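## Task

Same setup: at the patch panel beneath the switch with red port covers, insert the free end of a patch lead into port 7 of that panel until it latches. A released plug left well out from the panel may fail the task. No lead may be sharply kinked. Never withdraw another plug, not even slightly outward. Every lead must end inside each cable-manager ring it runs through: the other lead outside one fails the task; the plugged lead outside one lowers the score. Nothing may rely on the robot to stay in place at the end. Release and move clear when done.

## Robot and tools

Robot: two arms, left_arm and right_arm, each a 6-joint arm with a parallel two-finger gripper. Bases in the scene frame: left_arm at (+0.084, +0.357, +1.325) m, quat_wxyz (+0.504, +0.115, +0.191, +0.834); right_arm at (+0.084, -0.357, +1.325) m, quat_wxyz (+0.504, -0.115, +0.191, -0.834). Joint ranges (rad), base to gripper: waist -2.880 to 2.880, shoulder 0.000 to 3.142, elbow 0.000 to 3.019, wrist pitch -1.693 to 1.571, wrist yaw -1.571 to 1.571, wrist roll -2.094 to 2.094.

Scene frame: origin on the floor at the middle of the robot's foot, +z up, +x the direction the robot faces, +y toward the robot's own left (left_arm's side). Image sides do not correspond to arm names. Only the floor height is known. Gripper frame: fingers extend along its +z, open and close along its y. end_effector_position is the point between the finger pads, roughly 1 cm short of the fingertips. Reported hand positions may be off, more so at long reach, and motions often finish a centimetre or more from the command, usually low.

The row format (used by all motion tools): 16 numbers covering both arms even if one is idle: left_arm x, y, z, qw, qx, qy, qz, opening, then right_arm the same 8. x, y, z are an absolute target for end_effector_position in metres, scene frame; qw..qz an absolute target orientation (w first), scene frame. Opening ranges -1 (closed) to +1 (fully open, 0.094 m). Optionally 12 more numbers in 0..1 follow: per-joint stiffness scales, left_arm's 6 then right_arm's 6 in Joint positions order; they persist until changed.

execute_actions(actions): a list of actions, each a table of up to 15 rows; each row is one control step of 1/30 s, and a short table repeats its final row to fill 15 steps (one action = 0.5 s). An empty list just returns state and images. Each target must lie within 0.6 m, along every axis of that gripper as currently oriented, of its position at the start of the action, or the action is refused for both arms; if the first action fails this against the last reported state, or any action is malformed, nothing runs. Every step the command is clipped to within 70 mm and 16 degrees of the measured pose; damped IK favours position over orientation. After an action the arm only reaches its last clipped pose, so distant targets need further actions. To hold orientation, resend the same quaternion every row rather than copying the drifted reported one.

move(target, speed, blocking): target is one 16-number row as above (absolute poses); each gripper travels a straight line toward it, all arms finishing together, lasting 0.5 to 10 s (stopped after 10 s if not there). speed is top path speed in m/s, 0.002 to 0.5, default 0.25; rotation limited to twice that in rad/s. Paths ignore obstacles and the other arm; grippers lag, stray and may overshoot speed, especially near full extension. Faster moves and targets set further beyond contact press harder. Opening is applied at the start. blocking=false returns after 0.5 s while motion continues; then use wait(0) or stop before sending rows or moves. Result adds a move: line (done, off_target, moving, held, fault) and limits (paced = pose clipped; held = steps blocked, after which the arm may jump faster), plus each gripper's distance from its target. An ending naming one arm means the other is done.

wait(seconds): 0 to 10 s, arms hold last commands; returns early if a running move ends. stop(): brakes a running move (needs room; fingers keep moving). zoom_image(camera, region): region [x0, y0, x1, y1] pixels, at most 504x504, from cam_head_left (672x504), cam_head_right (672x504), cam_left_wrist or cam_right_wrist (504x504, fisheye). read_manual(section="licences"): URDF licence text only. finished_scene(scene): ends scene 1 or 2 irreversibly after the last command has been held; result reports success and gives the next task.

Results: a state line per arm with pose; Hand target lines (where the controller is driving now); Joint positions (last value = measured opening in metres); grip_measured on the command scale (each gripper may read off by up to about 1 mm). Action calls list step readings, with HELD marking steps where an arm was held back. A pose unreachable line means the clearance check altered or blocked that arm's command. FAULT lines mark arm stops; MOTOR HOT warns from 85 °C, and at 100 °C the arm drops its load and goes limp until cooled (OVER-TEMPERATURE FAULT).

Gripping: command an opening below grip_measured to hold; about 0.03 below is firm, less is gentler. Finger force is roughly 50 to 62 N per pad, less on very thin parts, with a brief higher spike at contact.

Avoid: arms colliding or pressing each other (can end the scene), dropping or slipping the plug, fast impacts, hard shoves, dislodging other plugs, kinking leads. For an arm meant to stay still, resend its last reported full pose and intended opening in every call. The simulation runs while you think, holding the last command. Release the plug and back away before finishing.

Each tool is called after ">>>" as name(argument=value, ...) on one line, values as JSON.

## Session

>>> execute_actions(actions=[])

Scene clock: 0.00 s.
left_arm: end_effector_position=(+0.6819, +0.3633, +1.3526) grip_measured=+1.000 end_effector_quat_wxyz=(+0.256, -0.004, +0.967, +0.009) | right_arm: end_effector_position=(+0.6774, -0.3489, +1.3434) grip_measured=+1.000 end_effector_quat_wxyz=(-0.247, +0.009, -0.969, -0.007)
Joint positions: left_arm=[-2.185  1.296  1.002 -0.365 -0.279  0.054  0.094] | right_arm=[ 2.201  1.313  0.997 -0.367  0.256 -0.054  0.094]
Joint velocities: left_arm=[-0.005  0.005 -0.012  0.012 -0.007  0.022  0.   ] | right_arm=[-0.005  0.015 -0.002 -0.002 -0.037  0.007  0.   ]
Hand target (left_arm): +0.693, +0.365, +1.364; +0.270, -0.008, +0.963, +0.008
Hand target (right_arm): +0.685, -0.350, +1.346; +0.251, -0.007, +0.968, +0.007
Joint stiffness scale: left_arm=[1. 1. 1. 1. 1. 1.] | right_arm=[1. 1. 1. 1. 1. 1.]

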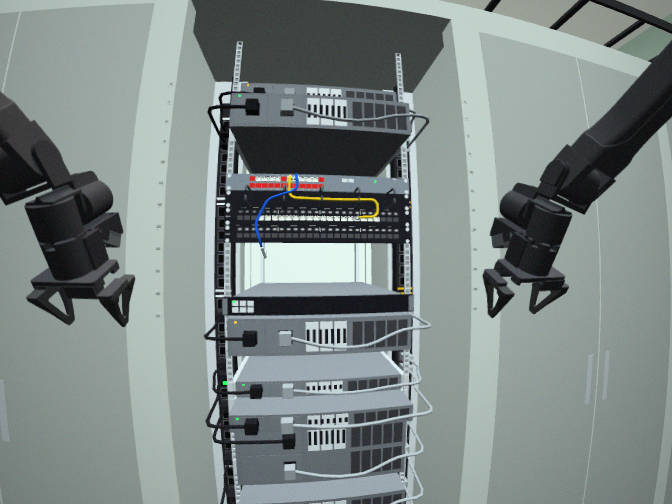

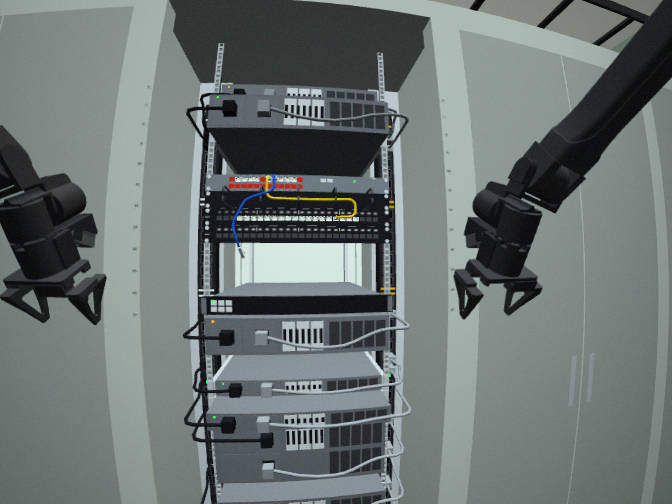

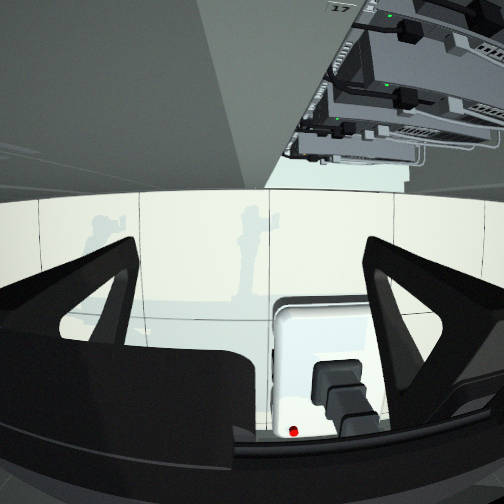

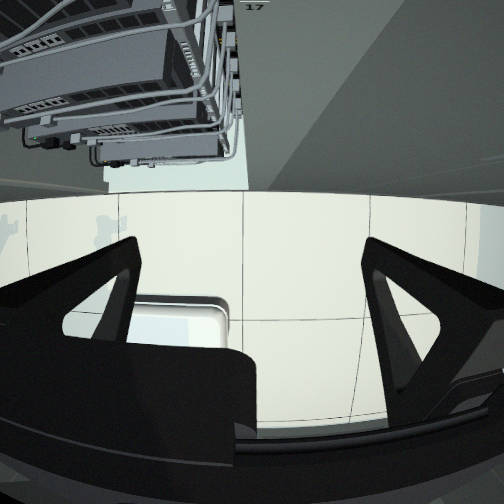

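>>> zoom_image(camera="cam_head_left", region=[220,160,420,280])

>>> zoom_image(camera="cam_head_right", region=[200,160,400,280])

Region (220, 160, 420, 280) of cam_head_left's 672x504 image, scaled by 2.520, with more detail than that image has; it fills the top 302 rows of this view, and the rest is white.

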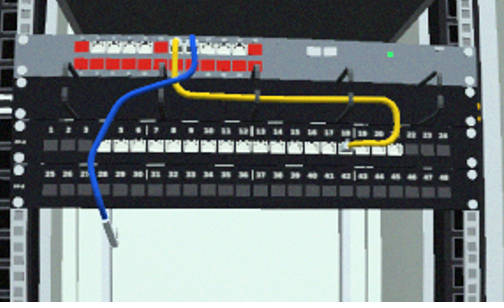

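Region (200, 160, 400, 280) of cam_head_right's 672x504 image, scaled by 2.520, with more detail than that image has; it fills the top 302 rows of this view, and the rest is white.

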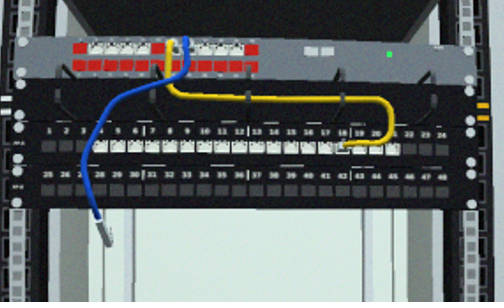

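>>> move(target=[0.80,0.14,1.53,0.707,0,0.707,0,0.2,0.6774,-0.3489,1.3434,-0.247,0.009,-0.969,-0.007,1], speed=0.35)

Scene clock: 2.53 s.
left_arm: end_effector_position=(+0.7931, +0.1470, +1.5059) grip_measured=+0.202 end_effector_quat_wxyz=(-0.687, -0.005, -0.727, -0.004) | right_arm: end_effector_position=(+0.6774, -0.3489, +1.3434) grip_measured=+1.000 end_effector_quat_wxyz=(-0.247, +0.009, -0.969, -0.007)
Joint positions: left_arm=[-2.605  1.625  1.085  0.925 -0.487  0.416  0.056] | right_arm=[ 2.201  1.313  0.997 -0.367  0.256 -0.054  0.094]
Joint velocities: left_arm=[-0.015 -0.005  0.002 -0.007 -0.081  0.081 -0.   ] | right_arm=[-0.005  0.005  0.007  0.007 -0.022  0.022  0.   ]
Hand target (left_arm): +0.802, +0.141, +1.528; +0.706, -0.006, +0.709, -0.001
Hand target (right_arm): +0.677, -0.349, +1.343; +0.247, -0.009, +0.969, +0.007
Off the commanded pose (left_arm): 0.026 m, 3 deg.
Off the commanded pose (right_arm): 0.000 m, 0 deg.
Joint stiffness scale: left_arm=[1. 1. 1. 1. 1. 1.] | right_arm=[1. 1. 1. 1. 1. 1.]
move: off_target (left_arm)

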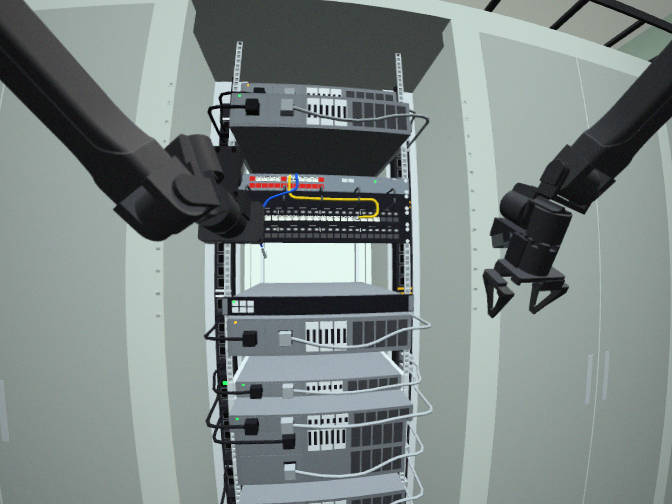

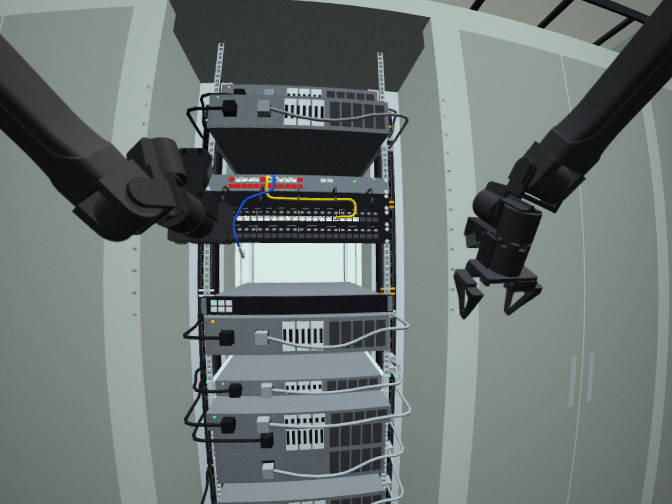

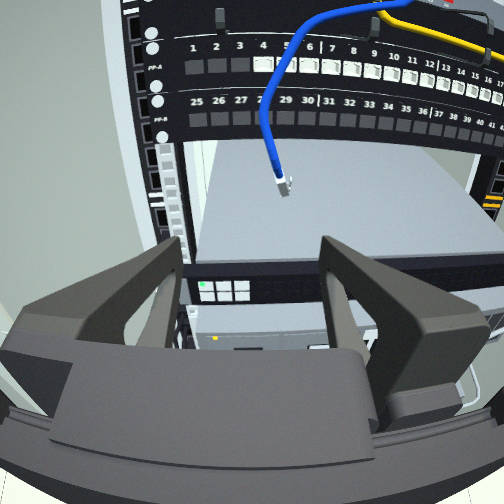

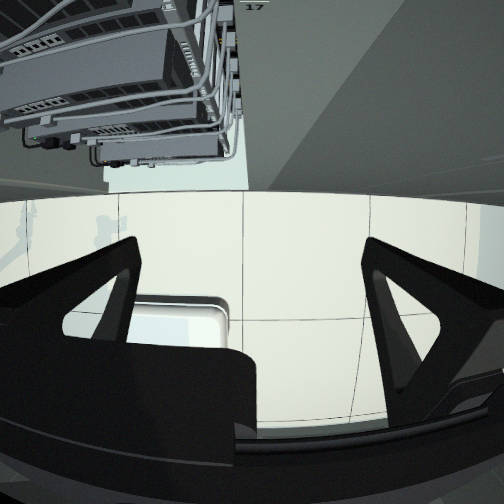

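>>> zoom_image(camera="cam_left_wrist", region=[230,120,330,220])

>>> zoom_image(camera="cam_left_wrist", region=[250,0,450,120])

>>> zoom_image(camera="cam_head_right", region=[220,225,270,270])

Region (230, 120, 330, 220) of cam_left_wrist's 504x504 image, scaled by 5.040, with more detail than that image has.

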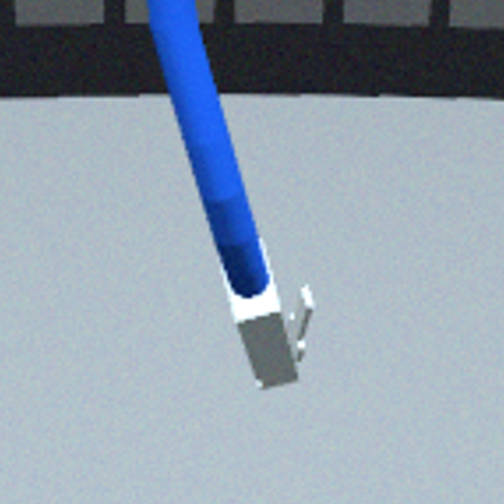

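Region (250, 0, 450, 120) of cam_left_wrist's 504x504 image, scaled by 2.520, with more detail than that image has; it fills the top 302 rows of this view, and the rest is white.

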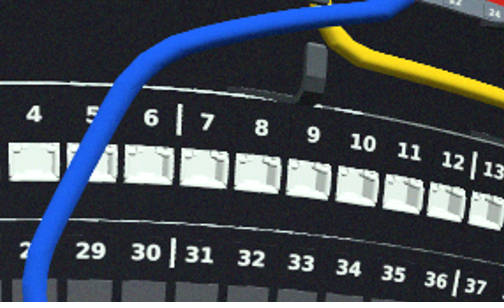

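Region (220, 225, 270, 270) of cam_head_right's 672x504 image, scaled by 10.080, with more detail than that image has; it fills the top 454 rows of this view, and the rest is white.

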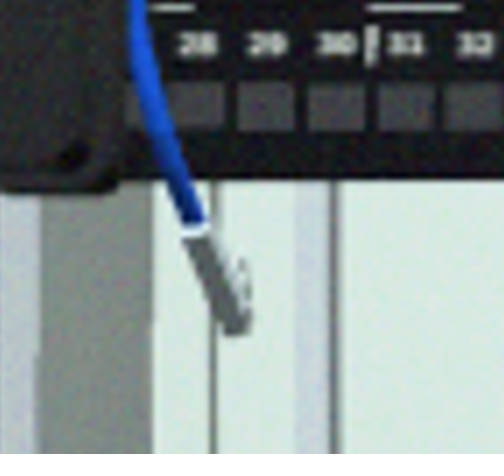

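>>> move(target=[0.862,0.122,1.525,0.574,0,0.819,0,-0.1,0.6774,-0.3489,1.3434,-0.247,0.009,-0.969,-0.007,1], speed=0.2)

>>> zoom_image(camera="cam_left_wrist", region=[150,100,350,300])

Scene clock: 6.43 s.
left_arm: end_effector_position=(+0.8548, +0.1357, +1.5122) grip_measured=-0.097 end_effector_quat_wxyz=(+0.570, +0.004, +0.822, +0.011) | right_arm: end_effector_position=(+0.6774, -0.3489, +1.3434) grip_measured=+1.000 end_effector_quat_wxyz=(-0.247, +0.009, -0.969, -0.007)
Joint positions: left_arm=[-2.605  1.64   1.389  0.31  -0.597  0.254  0.042] | right_arm=[ 2.201  1.313  0.997 -0.367  0.256 -0.054  0.094]
Joint velocities: left_arm=[-0.005 -0.005 -0.002 -0.007 -0.037 -0.051 -0.001] | right_arm=[-0.005  0.005 -0.012 -0.027 -0.007  0.037  0.   ]
Hand target (left_arm): +0.861, +0.123, +1.526; +0.575, +0.001, +0.818, +0.001
Hand target (right_arm): +0.677, -0.349, +1.343; +0.247, -0.009, +0.969, +0.007
Off the commanded pose (left_arm): 0.020 m, 1 deg.
Off the commanded pose (right_arm): 0.000 m, 0 deg.
Joint stiffness scale: left_arm=[1. 1. 1. 1. 1. 1.] | right_arm=[1. 1. 1. 1. 1. 1.]
move: off_target (left_arm)

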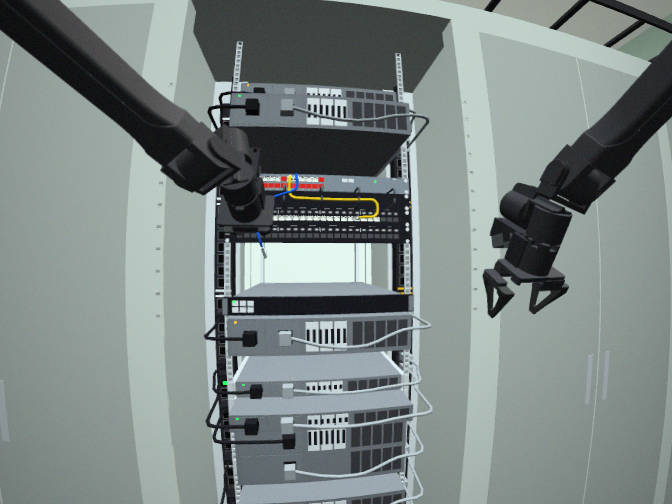

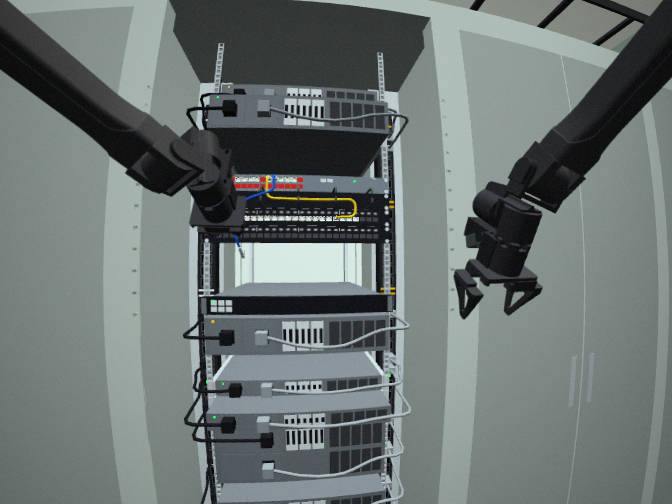

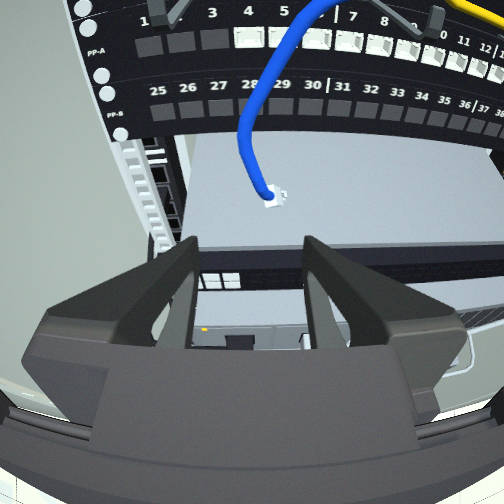

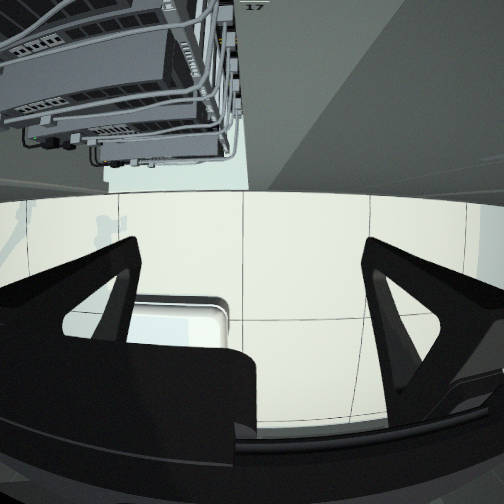

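Region (150, 100, 350, 300) of cam_left_wrist's 504x504 image, scaled by 2.520, with more detail than that image has.

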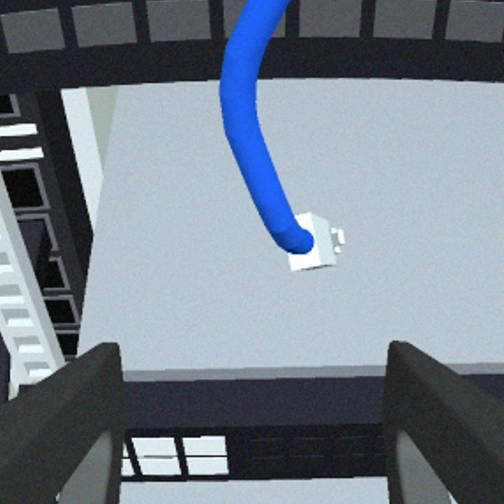

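>>> move(target=[0.915,0.11,1.497,0.557,-0.049,0.826,-0.072,-0.2,0.6774,-0.3489,1.3434,-0.247,0.009,-0.969,-0.007,1], speed=0.12)

>>> zoom_image(camera="cam_left_wrist", region=[150,150,350,350])

Scene clock: 7.97 s.
left_arm: end_effector_position=(+0.8962, +0.1002, +1.4908) grip_measured=-0.198 end_effector_quat_wxyz=(+0.553, -0.036, +0.829, -0.074) | right_arm: end_effector_position=(+0.6774, -0.3489, +1.3434) grip_measured=+1.000 end_effector_quat_wxyz=(-0.247, +0.009, -0.969, -0.007)
Joint positions: left_arm=[-2.588  1.764  1.559  0.203 -0.491  0.06   0.038] | right_arm=[ 2.201  1.313  0.997 -0.367  0.256 -0.054  0.094]
Joint velocities: left_arm=[-0.005 -0.005 -0.007 -0.012 -0.007 -0.051  0.   ] | right_arm=[ 0.005  0.005  0.002  0.007  0.022 -0.022  0.   ]
Hand target (left_arm): +0.914, +0.111, +1.497; +0.557, -0.049, +0.826, -0.072
Hand target (right_arm): +0.677, -0.349, +1.343; +0.247, -0.009, +0.969, +0.007
Off the commanded pose (left_arm): 0.022 m, 2 deg.
Off the commanded pose (right_arm): 0.000 m, 0 deg.
Joint stiffness scale: left_arm=[1. 1. 1. 1. 1. 1.] | right_arm=[1. 1. 1. 1. 1. 1.]
move: off_target (left_arm)

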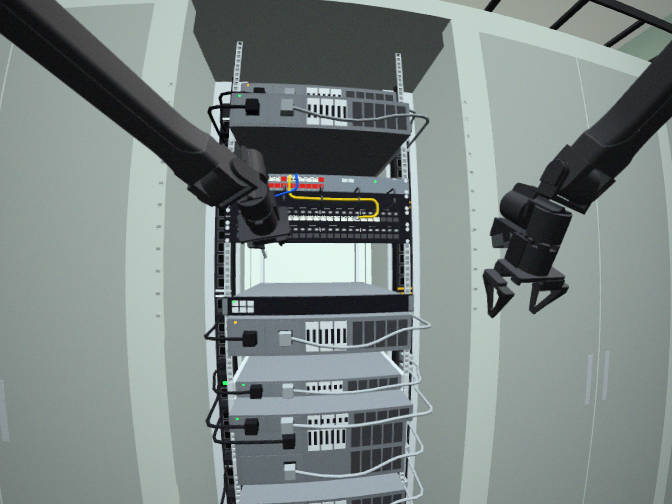

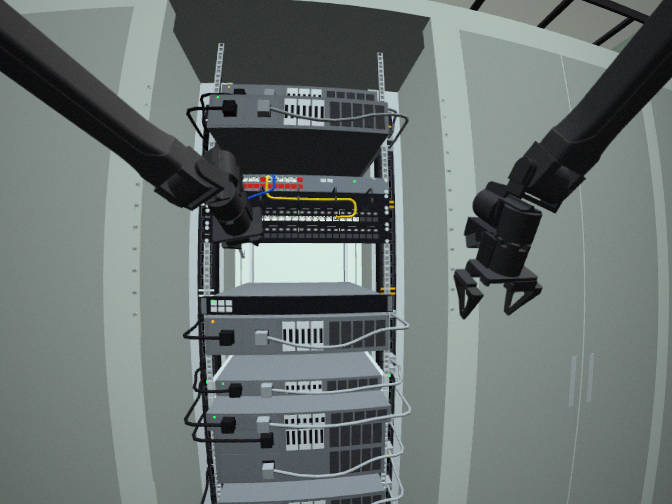

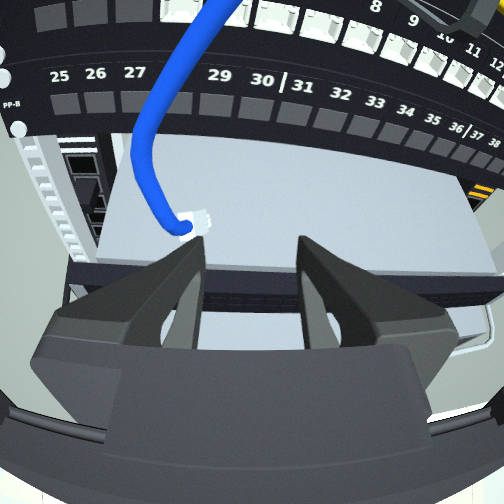

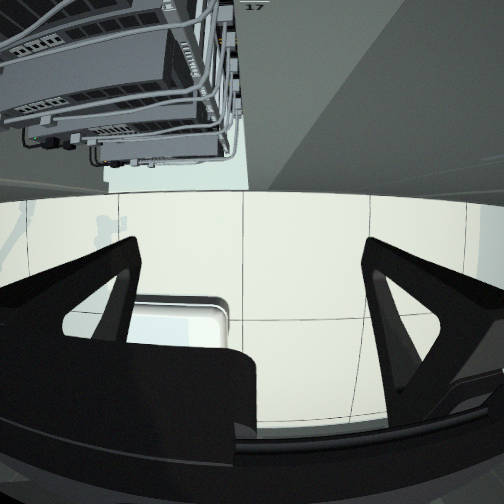

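Region (150, 150, 350, 350) of cam_left_wrist's 504x504 image, scaled by 2.520, with more detail than that image has.

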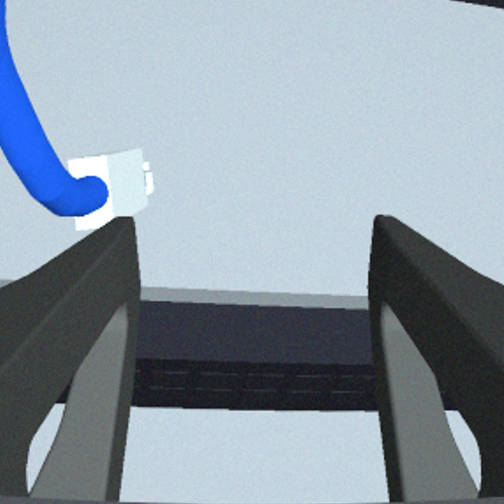

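>>> execute_actions(actions=[[[0.875,0.112,1.503,0.557,-0.049,0.826,-0.072,0,0.6774,-0.3489,1.3434,-0.247,0.009,-0.969,-0.007,1]],[[0.875,0.142,1.50,0.557,-0.049,0.826,-0.072,0,0.6774,-0.3489,1.3434,-0.247,0.009,-0.969,-0.007,1]],[[0.90,0.142,1.495,0.557,-0.049,0.826,-0.072,0,0.6774,-0.3489,1.3434,-0.247,0.009,-0.969,-0.007,1]]])

Scene clock: 9.67 s.
left_arm: end_effector_position=(+0.8796, +0.1338, +1.4846) grip_measured=-0.003 end_effector_quat_wxyz=(+0.545, -0.034, +0.834, -0.073) | right_arm: end_effector_position=(+0.6774, -0.3489, +1.3434) grip_measured=+1.000 end_effector_quat_wxyz=(-0.247, +0.009, -0.969, -0.007)
Joint positions: left_arm=[-2.55   1.69   1.457  0.21  -0.456  0.054  0.047] | right_arm=[ 2.201  1.313  0.997 -0.367  0.256 -0.054  0.094]
Joint velocities: left_arm=[ 0.005 -0.024  0.007 -0.012  0.022  0.022  0.   ] | right_arm=[-0.015 -0.005 -0.017  0.007  0.037 -0.051  0.   ]
Hand target (left_arm): +0.898, +0.143, +1.495; +0.557, -0.049, +0.826, -0.072
Hand target (right_arm): +0.677, -0.349, +1.343; +0.247, -0.009, +0.969, +0.007
Off the commanded pose (left_arm): 0.024 m, 2 deg.
Off the commanded pose (right_arm): 0.000 m, 0 deg.
Joint stiffness scale: left_arm=[1. 1. 1. 1. 1. 1.] | right_arm=[1. 1. 1. 1. 1. 1.]
Step readings (end_effector_position; steps 1 to 15: 1st action; 16 to 30: 2nd action; 31 to 45: 3rd action):
0: left_arm (+0.8962, +0.1002, +1.4907) | right_arm (+0.6774, -0.3489, +1.3434)
1: left_arm (+0.8942, +0.1022, +1.4886) | right_arm (+0.6774, -0.3489, +1.3434)
2: left_arm (+0.8889, +0.1053, +1.4858) | right_arm (+0.6774, -0.3489, +1.3434)
4: left_arm (+0.8777, +0.1095, +1.4790) | right_arm (+0.6774, -0.3489, +1.3434)
8: left_arm (+0.8724, +0.1106, +1.4751) | right_arm (+0.6774, -0.3489, +1.3434)
15: left_arm (+0.8724, +0.1107, +1.4753) | right_arm (+0.6774, -0.3489, +1.3434)
16: left_arm (+0.8717, +0.1091, +1.4756) | right_arm (+0.6774, -0.3489, +1.3434)
17: left_arm (+0.8691, +0.1088, +1.4750) | right_arm (+0.6774, -0.3489, +1.3434)
19: left_arm (+0.8640, +0.1121, +1.4740) | right_arm (+0.6774, -0.3489, +1.3434)
23: left_arm (+0.8640, +0.1203, +1.4795) | right_arm (+0.6774, -0.3489, +1.3434)
30: left_arm (+0.8650, +0.1241, +1.4851) | right_arm (+0.6774, -0.3489, +1.3434)
31: left_arm (+0.8657, +0.1234, +1.4851) | right_arm (+0.6774, -0.3489, +1.3434)
32: left_arm (+0.8674, +0.1226, +1.4855) | right_arm (+0.6774, -0.3489, +1.3434)
34: left_arm (+0.8724, +0.1252, +1.4858) | right_arm (+0.6774, -0.3489, +1.3434)
38: left_arm (+0.8785, +0.1321, +1.4847) | right_arm (+0.6774, -0.3489, +1.3434)
45: end_effector_position above

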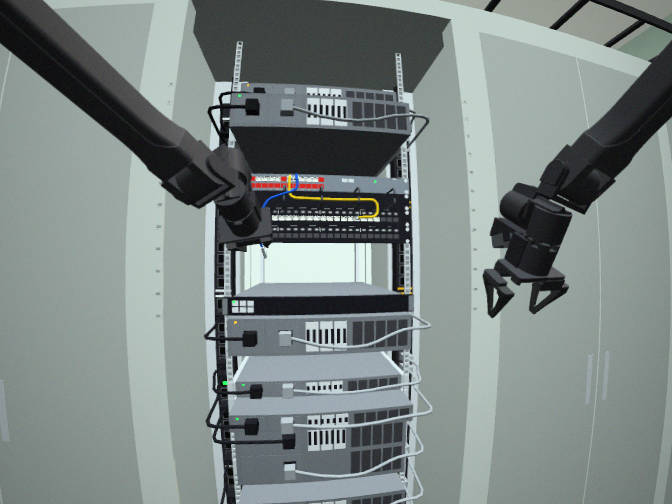

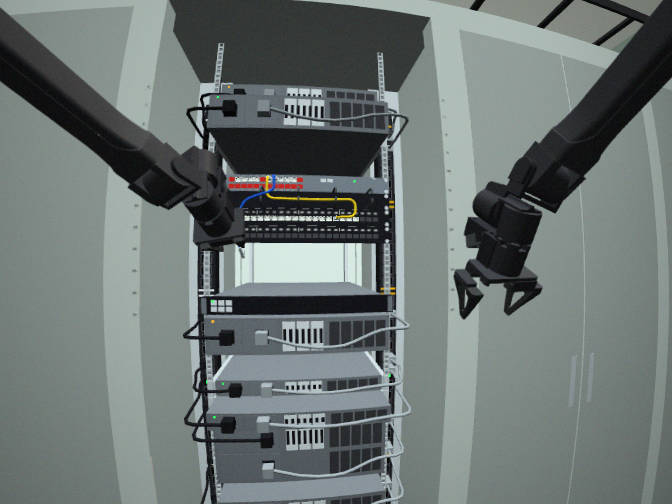

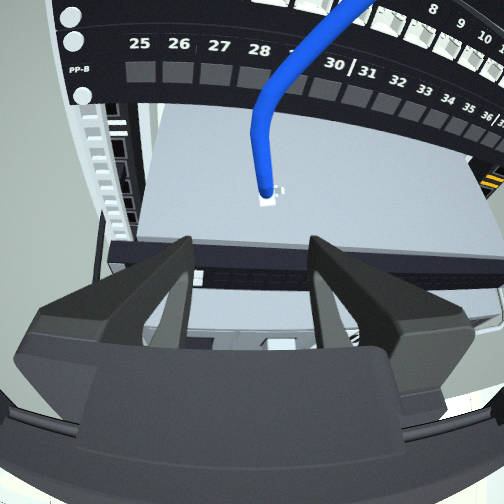

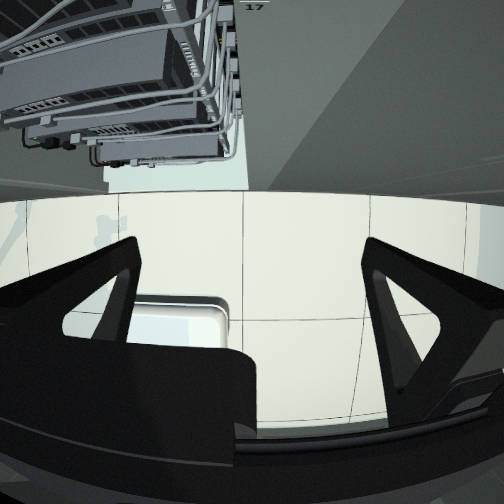

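Good. Advance.

>>> execute_actions(actions=[[[0.92,0.136,1.49,0.557,-0.049,0.826,-0.072,-0.1,0.6774,-0.3489,1.3434,-0.247,0.009,-0.969,-0.007,1]],[[0.936,0.134,1.486,0.557,-0.049,0.826,-0.072,-0.1,0.6774,-0.3489,1.3434,-0.247,0.009,-0.969,-0.007,1]]])

>>> zoom_image(camera="cam_left_wrist", region=[150,150,350,350])

Scene clock: 10.87 s.
left_arm: end_effector_position=(+0.9175, +0.1225, +1.4794) grip_measured=-0.097 end_effector_quat_wxyz=(+0.552, -0.038, +0.830, -0.076) | right_arm: end_effector_position=(+0.6774, -0.3489, +1.3434) grip_measured=+1.000 end_effector_quat_wxyz=(-0.247, +0.009, -0.969, -0.007)
Joint positions: left_arm=[-2.536  1.786  1.596  0.185 -0.439  0.054  0.042] | right_arm=[ 2.201  1.313  0.997 -0.367  0.256 -0.054  0.094]
Joint velocities: left_arm=[-0.005 -0.005 -0.007  0.007 -0.037 -0.022 -0.   ] | right_arm=[ 0.005 -0.015  0.007 -0.022  0.051  0.022  0.   ]
Hand target (left_arm): +0.934, +0.135, +1.486; +0.557, -0.049, +0.826, -0.072
Hand target (right_arm): +0.677, -0.349, +1.343; +0.247, -0.009, +0.969, +0.007
Off the commanded pose (left_arm): 0.023 m, 2 deg.
Off the commanded pose (right_arm): 0.000 m, 0 deg.
Joint stiffness scale: left_arm=[1. 1. 1. 1. 1. 1.] | right_arm=[1. 1. 1. 1. 1. 1.]
Step readings (end_effector_position; steps 1 to 15: 1st action; 16 to 30: 2nd action):
0: left_arm (+0.8796, +0.1338, +1.4846) | right_arm (+0.6774, -0.3489, +1.3434)
1: left_arm (+0.8810, +0.1331, +1.4849) | right_arm (+0.6774, -0.3489, +1.3434)
2: left_arm (+0.8854, +0.1317, +1.4869) | right_arm (+0.6774, -0.3489, +1.3434)
4: left_arm (+0.8955, +0.1282, +1.4895) | right_arm (+0.6774, -0.3489, +1.3434)
8: left_arm (+0.9022, +0.1244, +1.4875) | right_arm (+0.6774, -0.3489, +1.3434)
15: left_arm (+0.9016, +0.1229, +1.4833) | right_arm (+0.6774, -0.3489, +1.3434)
16: left_arm (+0.9026, +0.1225, +1.4833) | right_arm (+0.6774, -0.3489, +1.3434)
17: left_arm (+0.9054, +0.1216, +1.4841) | right_arm (+0.6774, -0.3489, +1.3434)
19: left_arm (+0.9123, +0.1210, +1.4855) | right_arm (+0.6774, -0.3489, +1.3434)
23: left_arm (+0.9176, +0.1225, +1.4827) | right_arm (+0.6774, -0.3489, +1.3434)
30: end_effector_position above

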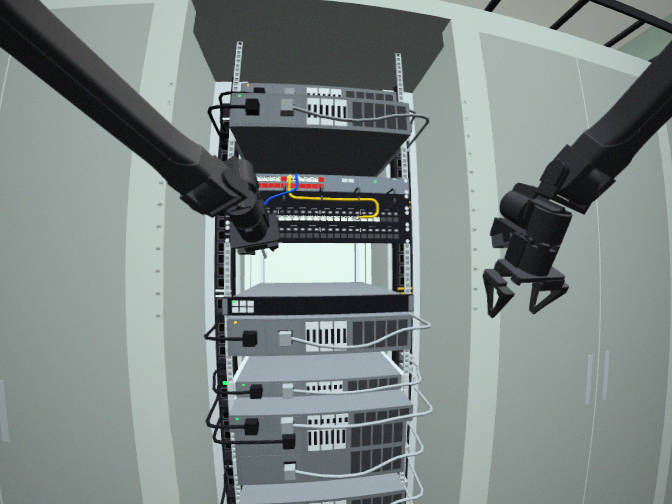

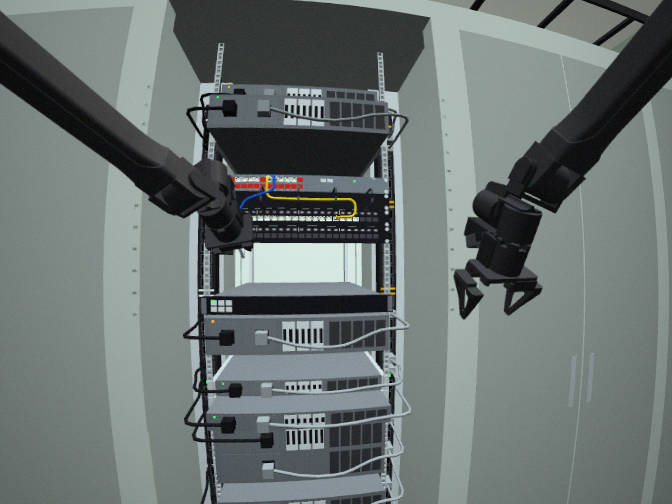

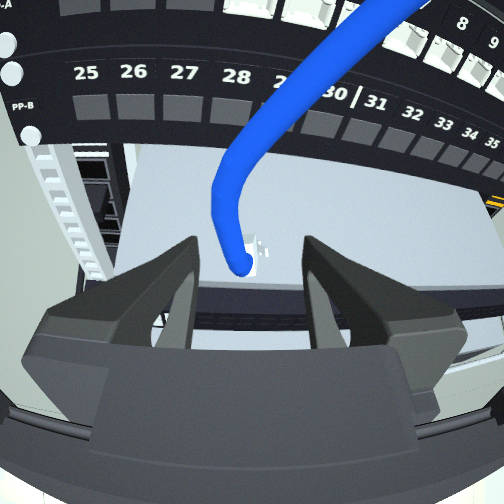

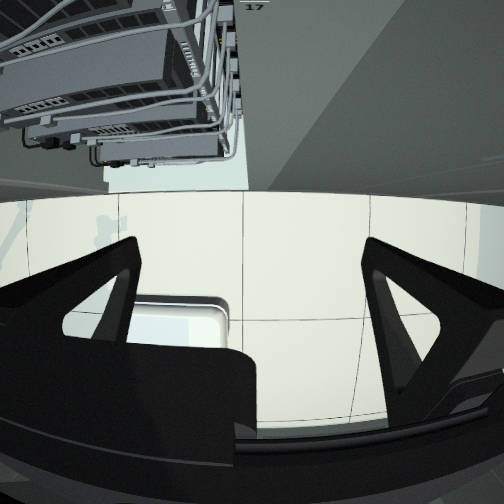

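Region (150, 150, 350, 350) of cam_left_wrist's 504x504 image, scaled by 2.520, with more detail than that image has.

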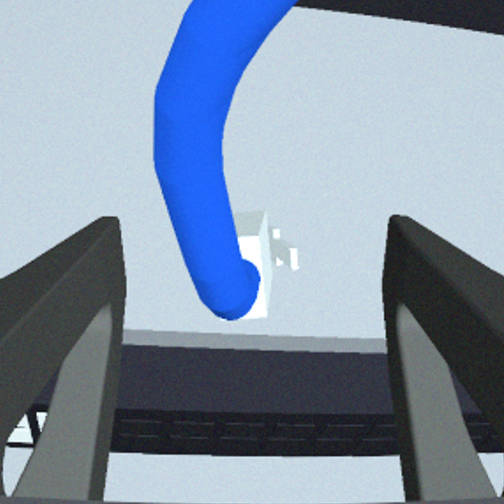

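>>> execute_actions(actions=[[[0.941,0.136,1.478,0.557,-0.049,0.826,-0.072,-0.4,0.6774,-0.3489,1.3434,-0.247,0.009,-0.969,-0.007,1]]])

>>> zoom_image(camera="cam_left_wrist", region=[150,150,350,350])

Scene clock: 11.57 s.
left_arm: end_effector_position=(+0.9212, +0.1237, +1.4697) grip_measured=-0.397 end_effector_quat_wxyz=(+0.549, -0.036, +0.832, -0.075) | right_arm: end_effector_position=(+0.6774, -0.3489, +1.3434) grip_measured=+1.000 end_effector_quat_wxyz=(-0.247, +0.009, -0.969, -0.007)
Joint positions: left_arm=[-2.527  1.801  1.604  0.185 -0.429  0.054  0.028] | right_arm=[ 2.201  1.313  0.997 -0.367  0.256 -0.054  0.094]
Joint velocities: left_arm=[-0.015 -0.005 -0.002 -0.007  0.037  0.007 -0.001] | right_arm=[-0.024 -0.015  0.002 -0.012 -0.022  0.051  0.   ]
Hand target (left_arm): +0.939, +0.137, +1.478; +0.557, -0.049, +0.826, -0.072
Hand target (right_arm): +0.677, -0.349, +1.343; +0.247, -0.009, +0.969, +0.007
Off the commanded pose (left_arm): 0.025 m, 2 deg.
Off the commanded pose (right_arm): 0.000 m, 0 deg.
Joint stiffness scale: left_arm=[1. 1. 1. 1. 1. 1.] | right_arm=[1. 1. 1. 1. 1. 1.]
Step readings (end_effector_position):
0: left_arm (+0.9175, +0.1225, +1.4794) | right_arm (+0.6774, -0.3489, +1.3434)
1: left_arm (+0.9177, +0.1223, +1.4792) | right_arm (+0.6774, -0.3489, +1.3434)
2: left_arm (+0.9184, +0.1218, +1.4796) | right_arm (+0.6774, -0.3489, +1.3434)
4: left_arm (+0.9199, +0.1223, +1.4780) | right_arm (+0.6774, -0.3489, +1.3434)
8: left_arm (+0.9212, +0.1242, +1.4732) | right_arm (+0.6774, -0.3489, +1.3434)
15: end_effector_position above

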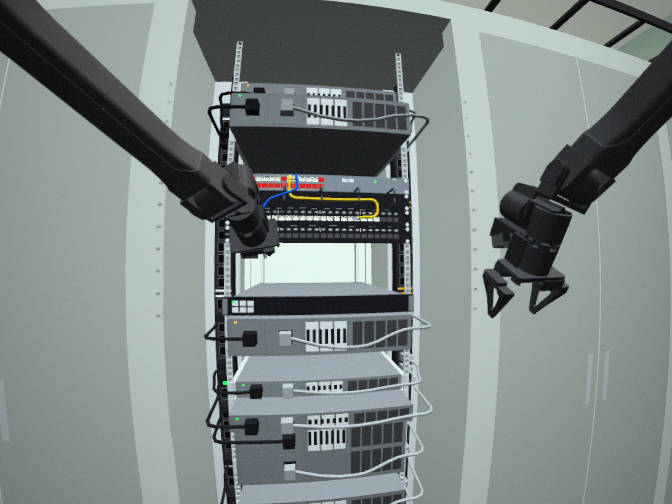

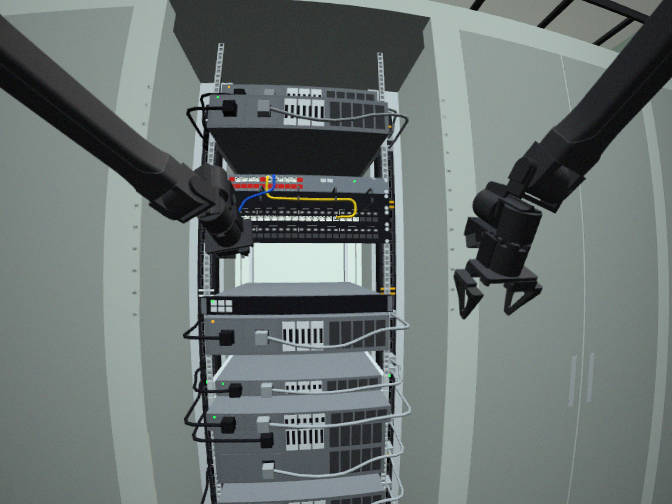

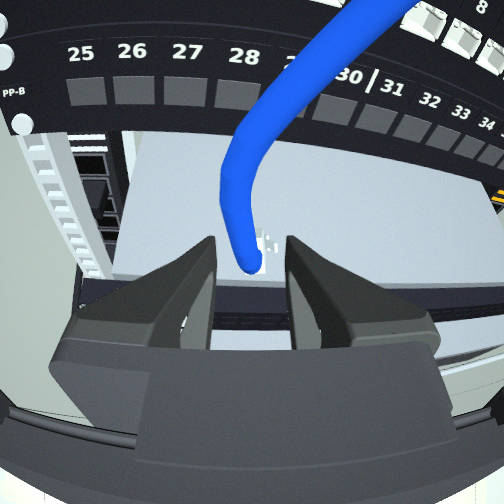

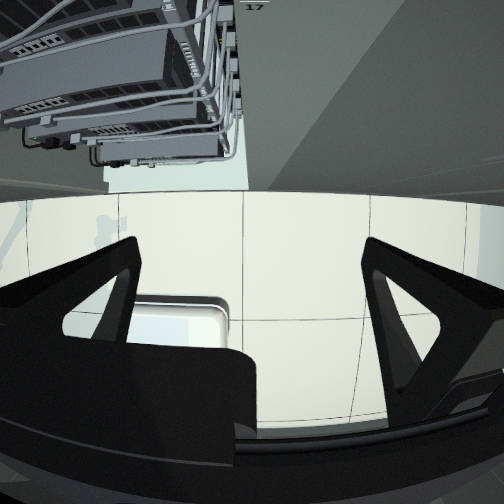

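Region (150, 150, 350, 350) of cam_left_wrist's 504x504 image, scaled by 2.520, with more detail than that image has.

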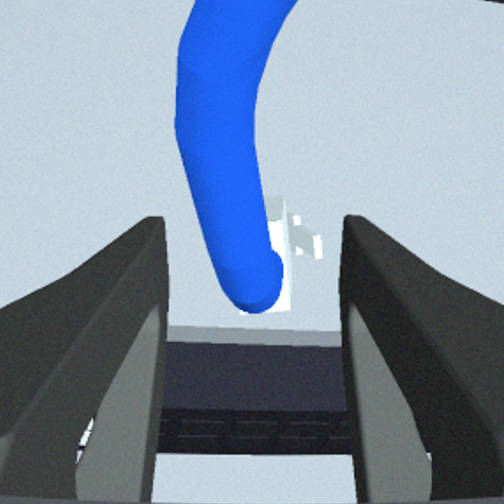

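>>> execute_actions(actions=[[[0.944,0.135,1.479,0.557,-0.049,0.826,-0.072,-0.6,0.6774,-0.3489,1.3434,-0.247,0.009,-0.969,-0.007,1]],[[0.944,0.135,1.479,0.557,-0.049,0.826,-0.072,-0.89,0.6774,-0.3489,1.3434,-0.247,0.009,-0.969,-0.007,1]]])

>>> zoom_image(camera="cam_left_wrist", region=[150,150,350,350])

Scene clock: 12.77 s.
left_arm: end_effector_position=(+0.9255, +0.1238, +1.4746) grip_measured=-0.858 end_effector_quat_wxyz=(+0.553, -0.038, +0.829, -0.076) | right_arm: end_effector_position=(+0.6774, -0.3489, +1.3434) grip_measured=+1.000 end_effector_quat_wxyz=(-0.247, +0.009, -0.969, -0.007)
Joint positions: left_arm=[-2.527  1.806  1.619  0.185 -0.429  0.054  0.007] | right_arm=[ 2.201  1.313  0.997 -0.367  0.256 -0.054  0.094]
Joint velocities: left_arm=[ 0.005  0.005  0.002  0.017  0.022 -0.051 -0.001] | right_arm=[-0.005 -0.005  0.002 -0.002  0.022  0.007  0.   ]
Hand target (left_arm): +0.942, +0.136, +1.479; +0.557, -0.049, +0.826, -0.072
Hand target (right_arm): +0.677, -0.349, +1.343; +0.247, -0.009, +0.969, +0.007
Off the commanded pose (left_arm): 0.022 m, 1 deg.
Off the commanded pose (right_arm): 0.000 m, 0 deg.
Joint stiffness scale: left_arm=[1. 1. 1. 1. 1. 1.] | right_arm=[1. 1. 1. 1. 1. 1.]
Step readings (end_effector_position; steps 1 to 15: 1st action; 16 to 30: 2nd action):
0: left_arm (+0.9212, +0.1237, +1.4697) | right_arm (+0.6774, -0.3489, +1.3434)
1: left_arm (+0.9216, +0.1237, +1.4701) | right_arm (+0.6774, -0.3489, +1.3434)
2: left_arm (+0.9222, +0.1236, +1.4704) | right_arm (+0.6774, -0.3489, +1.3434)
4: left_arm (+0.9238, +0.1235, +1.4720) | right_arm (+0.6774, -0.3489, +1.3434)
8: left_arm (+0.9253, +0.1238, +1.4742) | right_arm (+0.6774, -0.3489, +1.3434)
15: left_arm (+0.9255, +0.1238, +1.4746) | right_arm (+0.6774, -0.3489, +1.3434)
16: left_arm (+0.9255, +0.1238, +1.4746) | right_arm (+0.6774, -0.3489, +1.3434)
17: left_arm (+0.9255, +0.1238, +1.4746) | right_arm (+0.6774, -0.3489, +1.3434)
19: left_arm (+0.9255, +0.1238, +1.4746) | right_arm (+0.6774, -0.3489, +1.3434)
23: left_arm (+0.9255, +0.1238, +1.4746) | right_arm (+0.6774, -0.3489, +1.3434)
30: end_effector_position above

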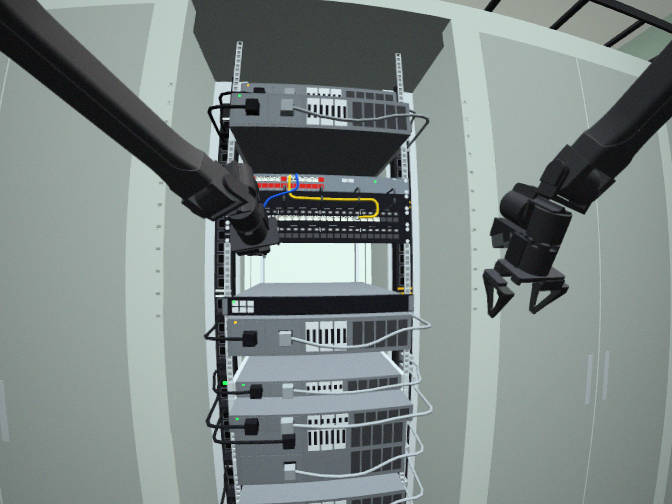

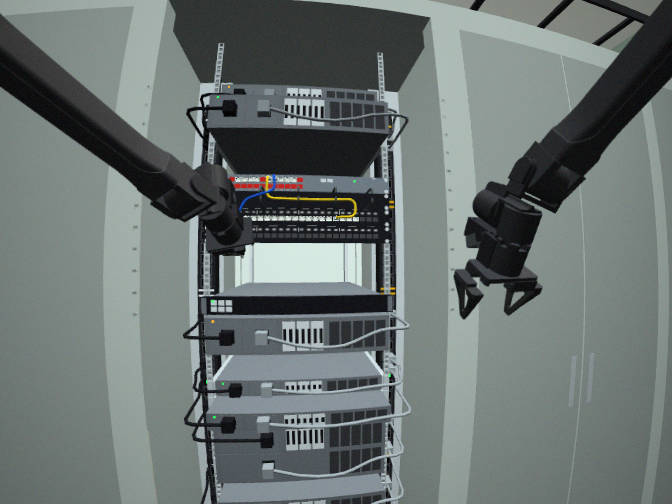

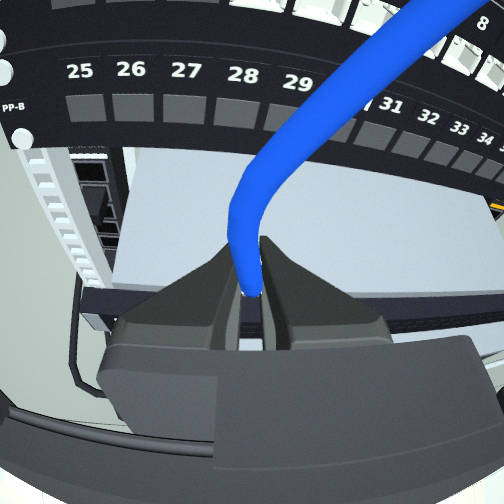

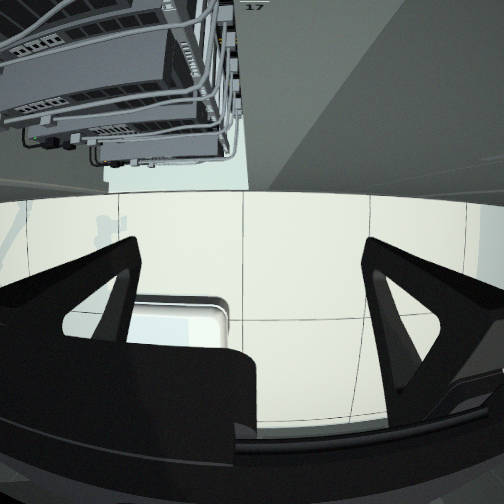

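Region (150, 150, 350, 350) of cam_left_wrist's 504x504 image, scaled by 2.520, with more detail than that image has.

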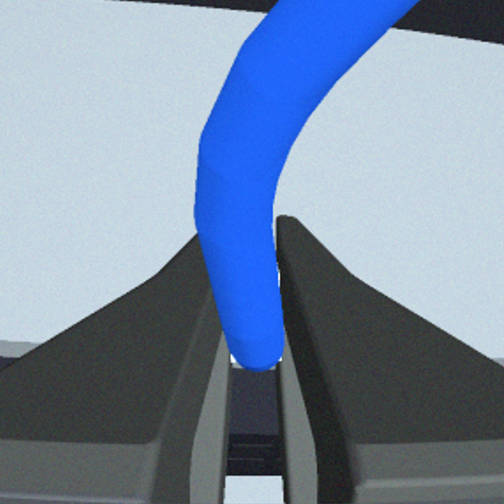

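>>> move(target=[0.905,0.115,1.555,0.596,-0.596,0.38,-0.38,-0.89,0.6774,-0.3489,1.3434,-0.247,0.009,-0.969,-0.007,1], speed=0.25)

>>> zoom_image(camera="cam_left_wrist", region=[150,150,350,350])

Scene clock: 16.97 s.
left_arm: end_effector_position=(+0.9017, +0.1242, +1.5344) grip_measured=-0.859 end_effector_quat_wxyz=(-0.595, +0.592, -0.410, +0.357) | right_arm: end_effector_position=(+0.6774, -0.3489, +1.3434) grip_measured=+1.000 end_effector_quat_wxyz=(-0.247, +0.009, -0.969, -0.007)
Joint positions: left_arm=[-2.652  1.967  1.667  0.991 -0.895 -0.904  0.007] | right_arm=[ 2.201  1.313  0.997 -0.367  0.256 -0.054  0.094]
Joint velocities: left_arm=[ 0.015 -0.005 -0.002 -0.017  0.037 -0.007 -0.   ] | right_arm=[-0.005  0.005  0.002 -0.022 -0.066  0.051  0.   ]
Hand target (left_arm): +0.904, +0.115, +1.554; +0.592, -0.599, +0.381, -0.381
Hand target (right_arm): +0.677, -0.349, +1.343; +0.247, -0.009, +0.969, +0.007
Off the commanded pose (left_arm): 0.023 m, 4 deg.
Off the commanded pose (right_arm): 0.000 m, 0 deg.
Joint stiffness scale: left_arm=[1. 1. 1. 1. 1. 1.] | right_arm=[1. 1. 1. 1. 1. 1.]
move: off_target (left_arm)

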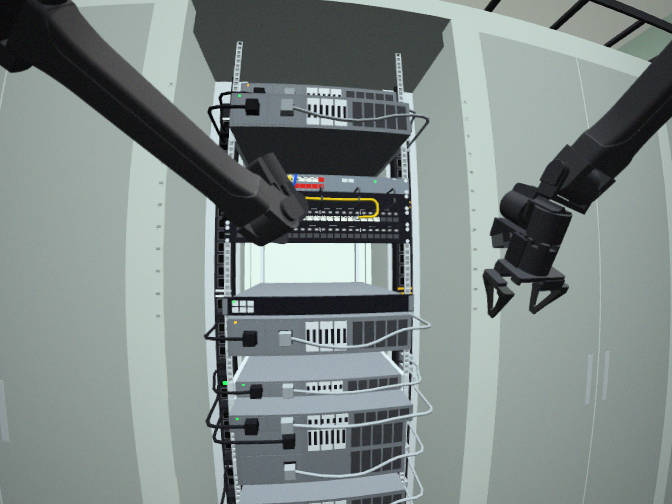

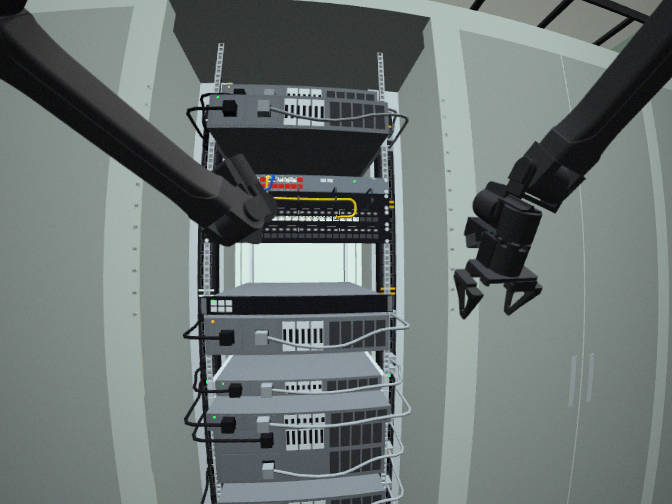

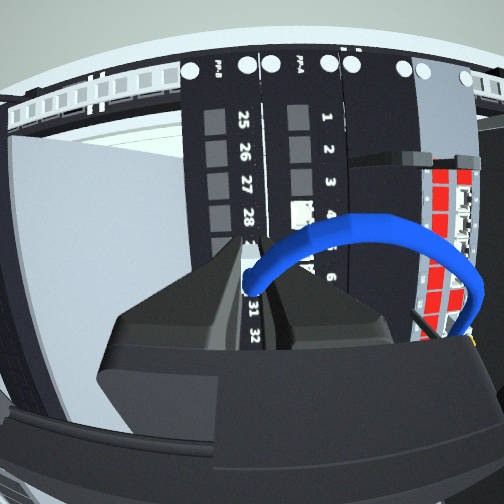

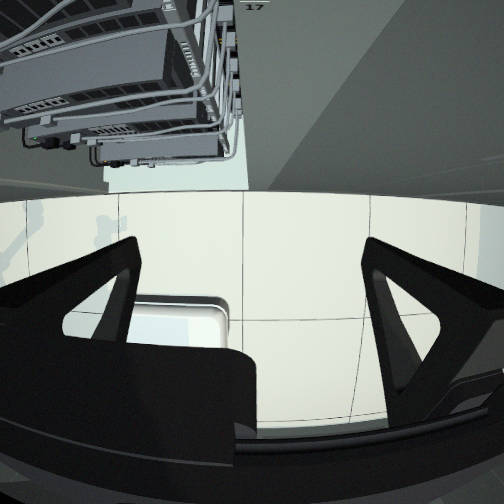

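Region (150, 150, 350, 350) of cam_left_wrist's 504x504 image, scaled by 2.520, with more detail than that image has.

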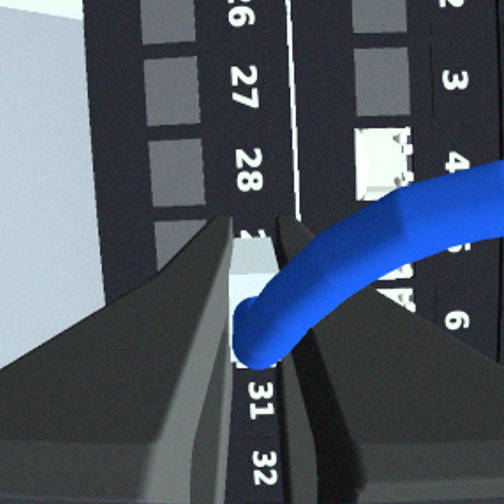

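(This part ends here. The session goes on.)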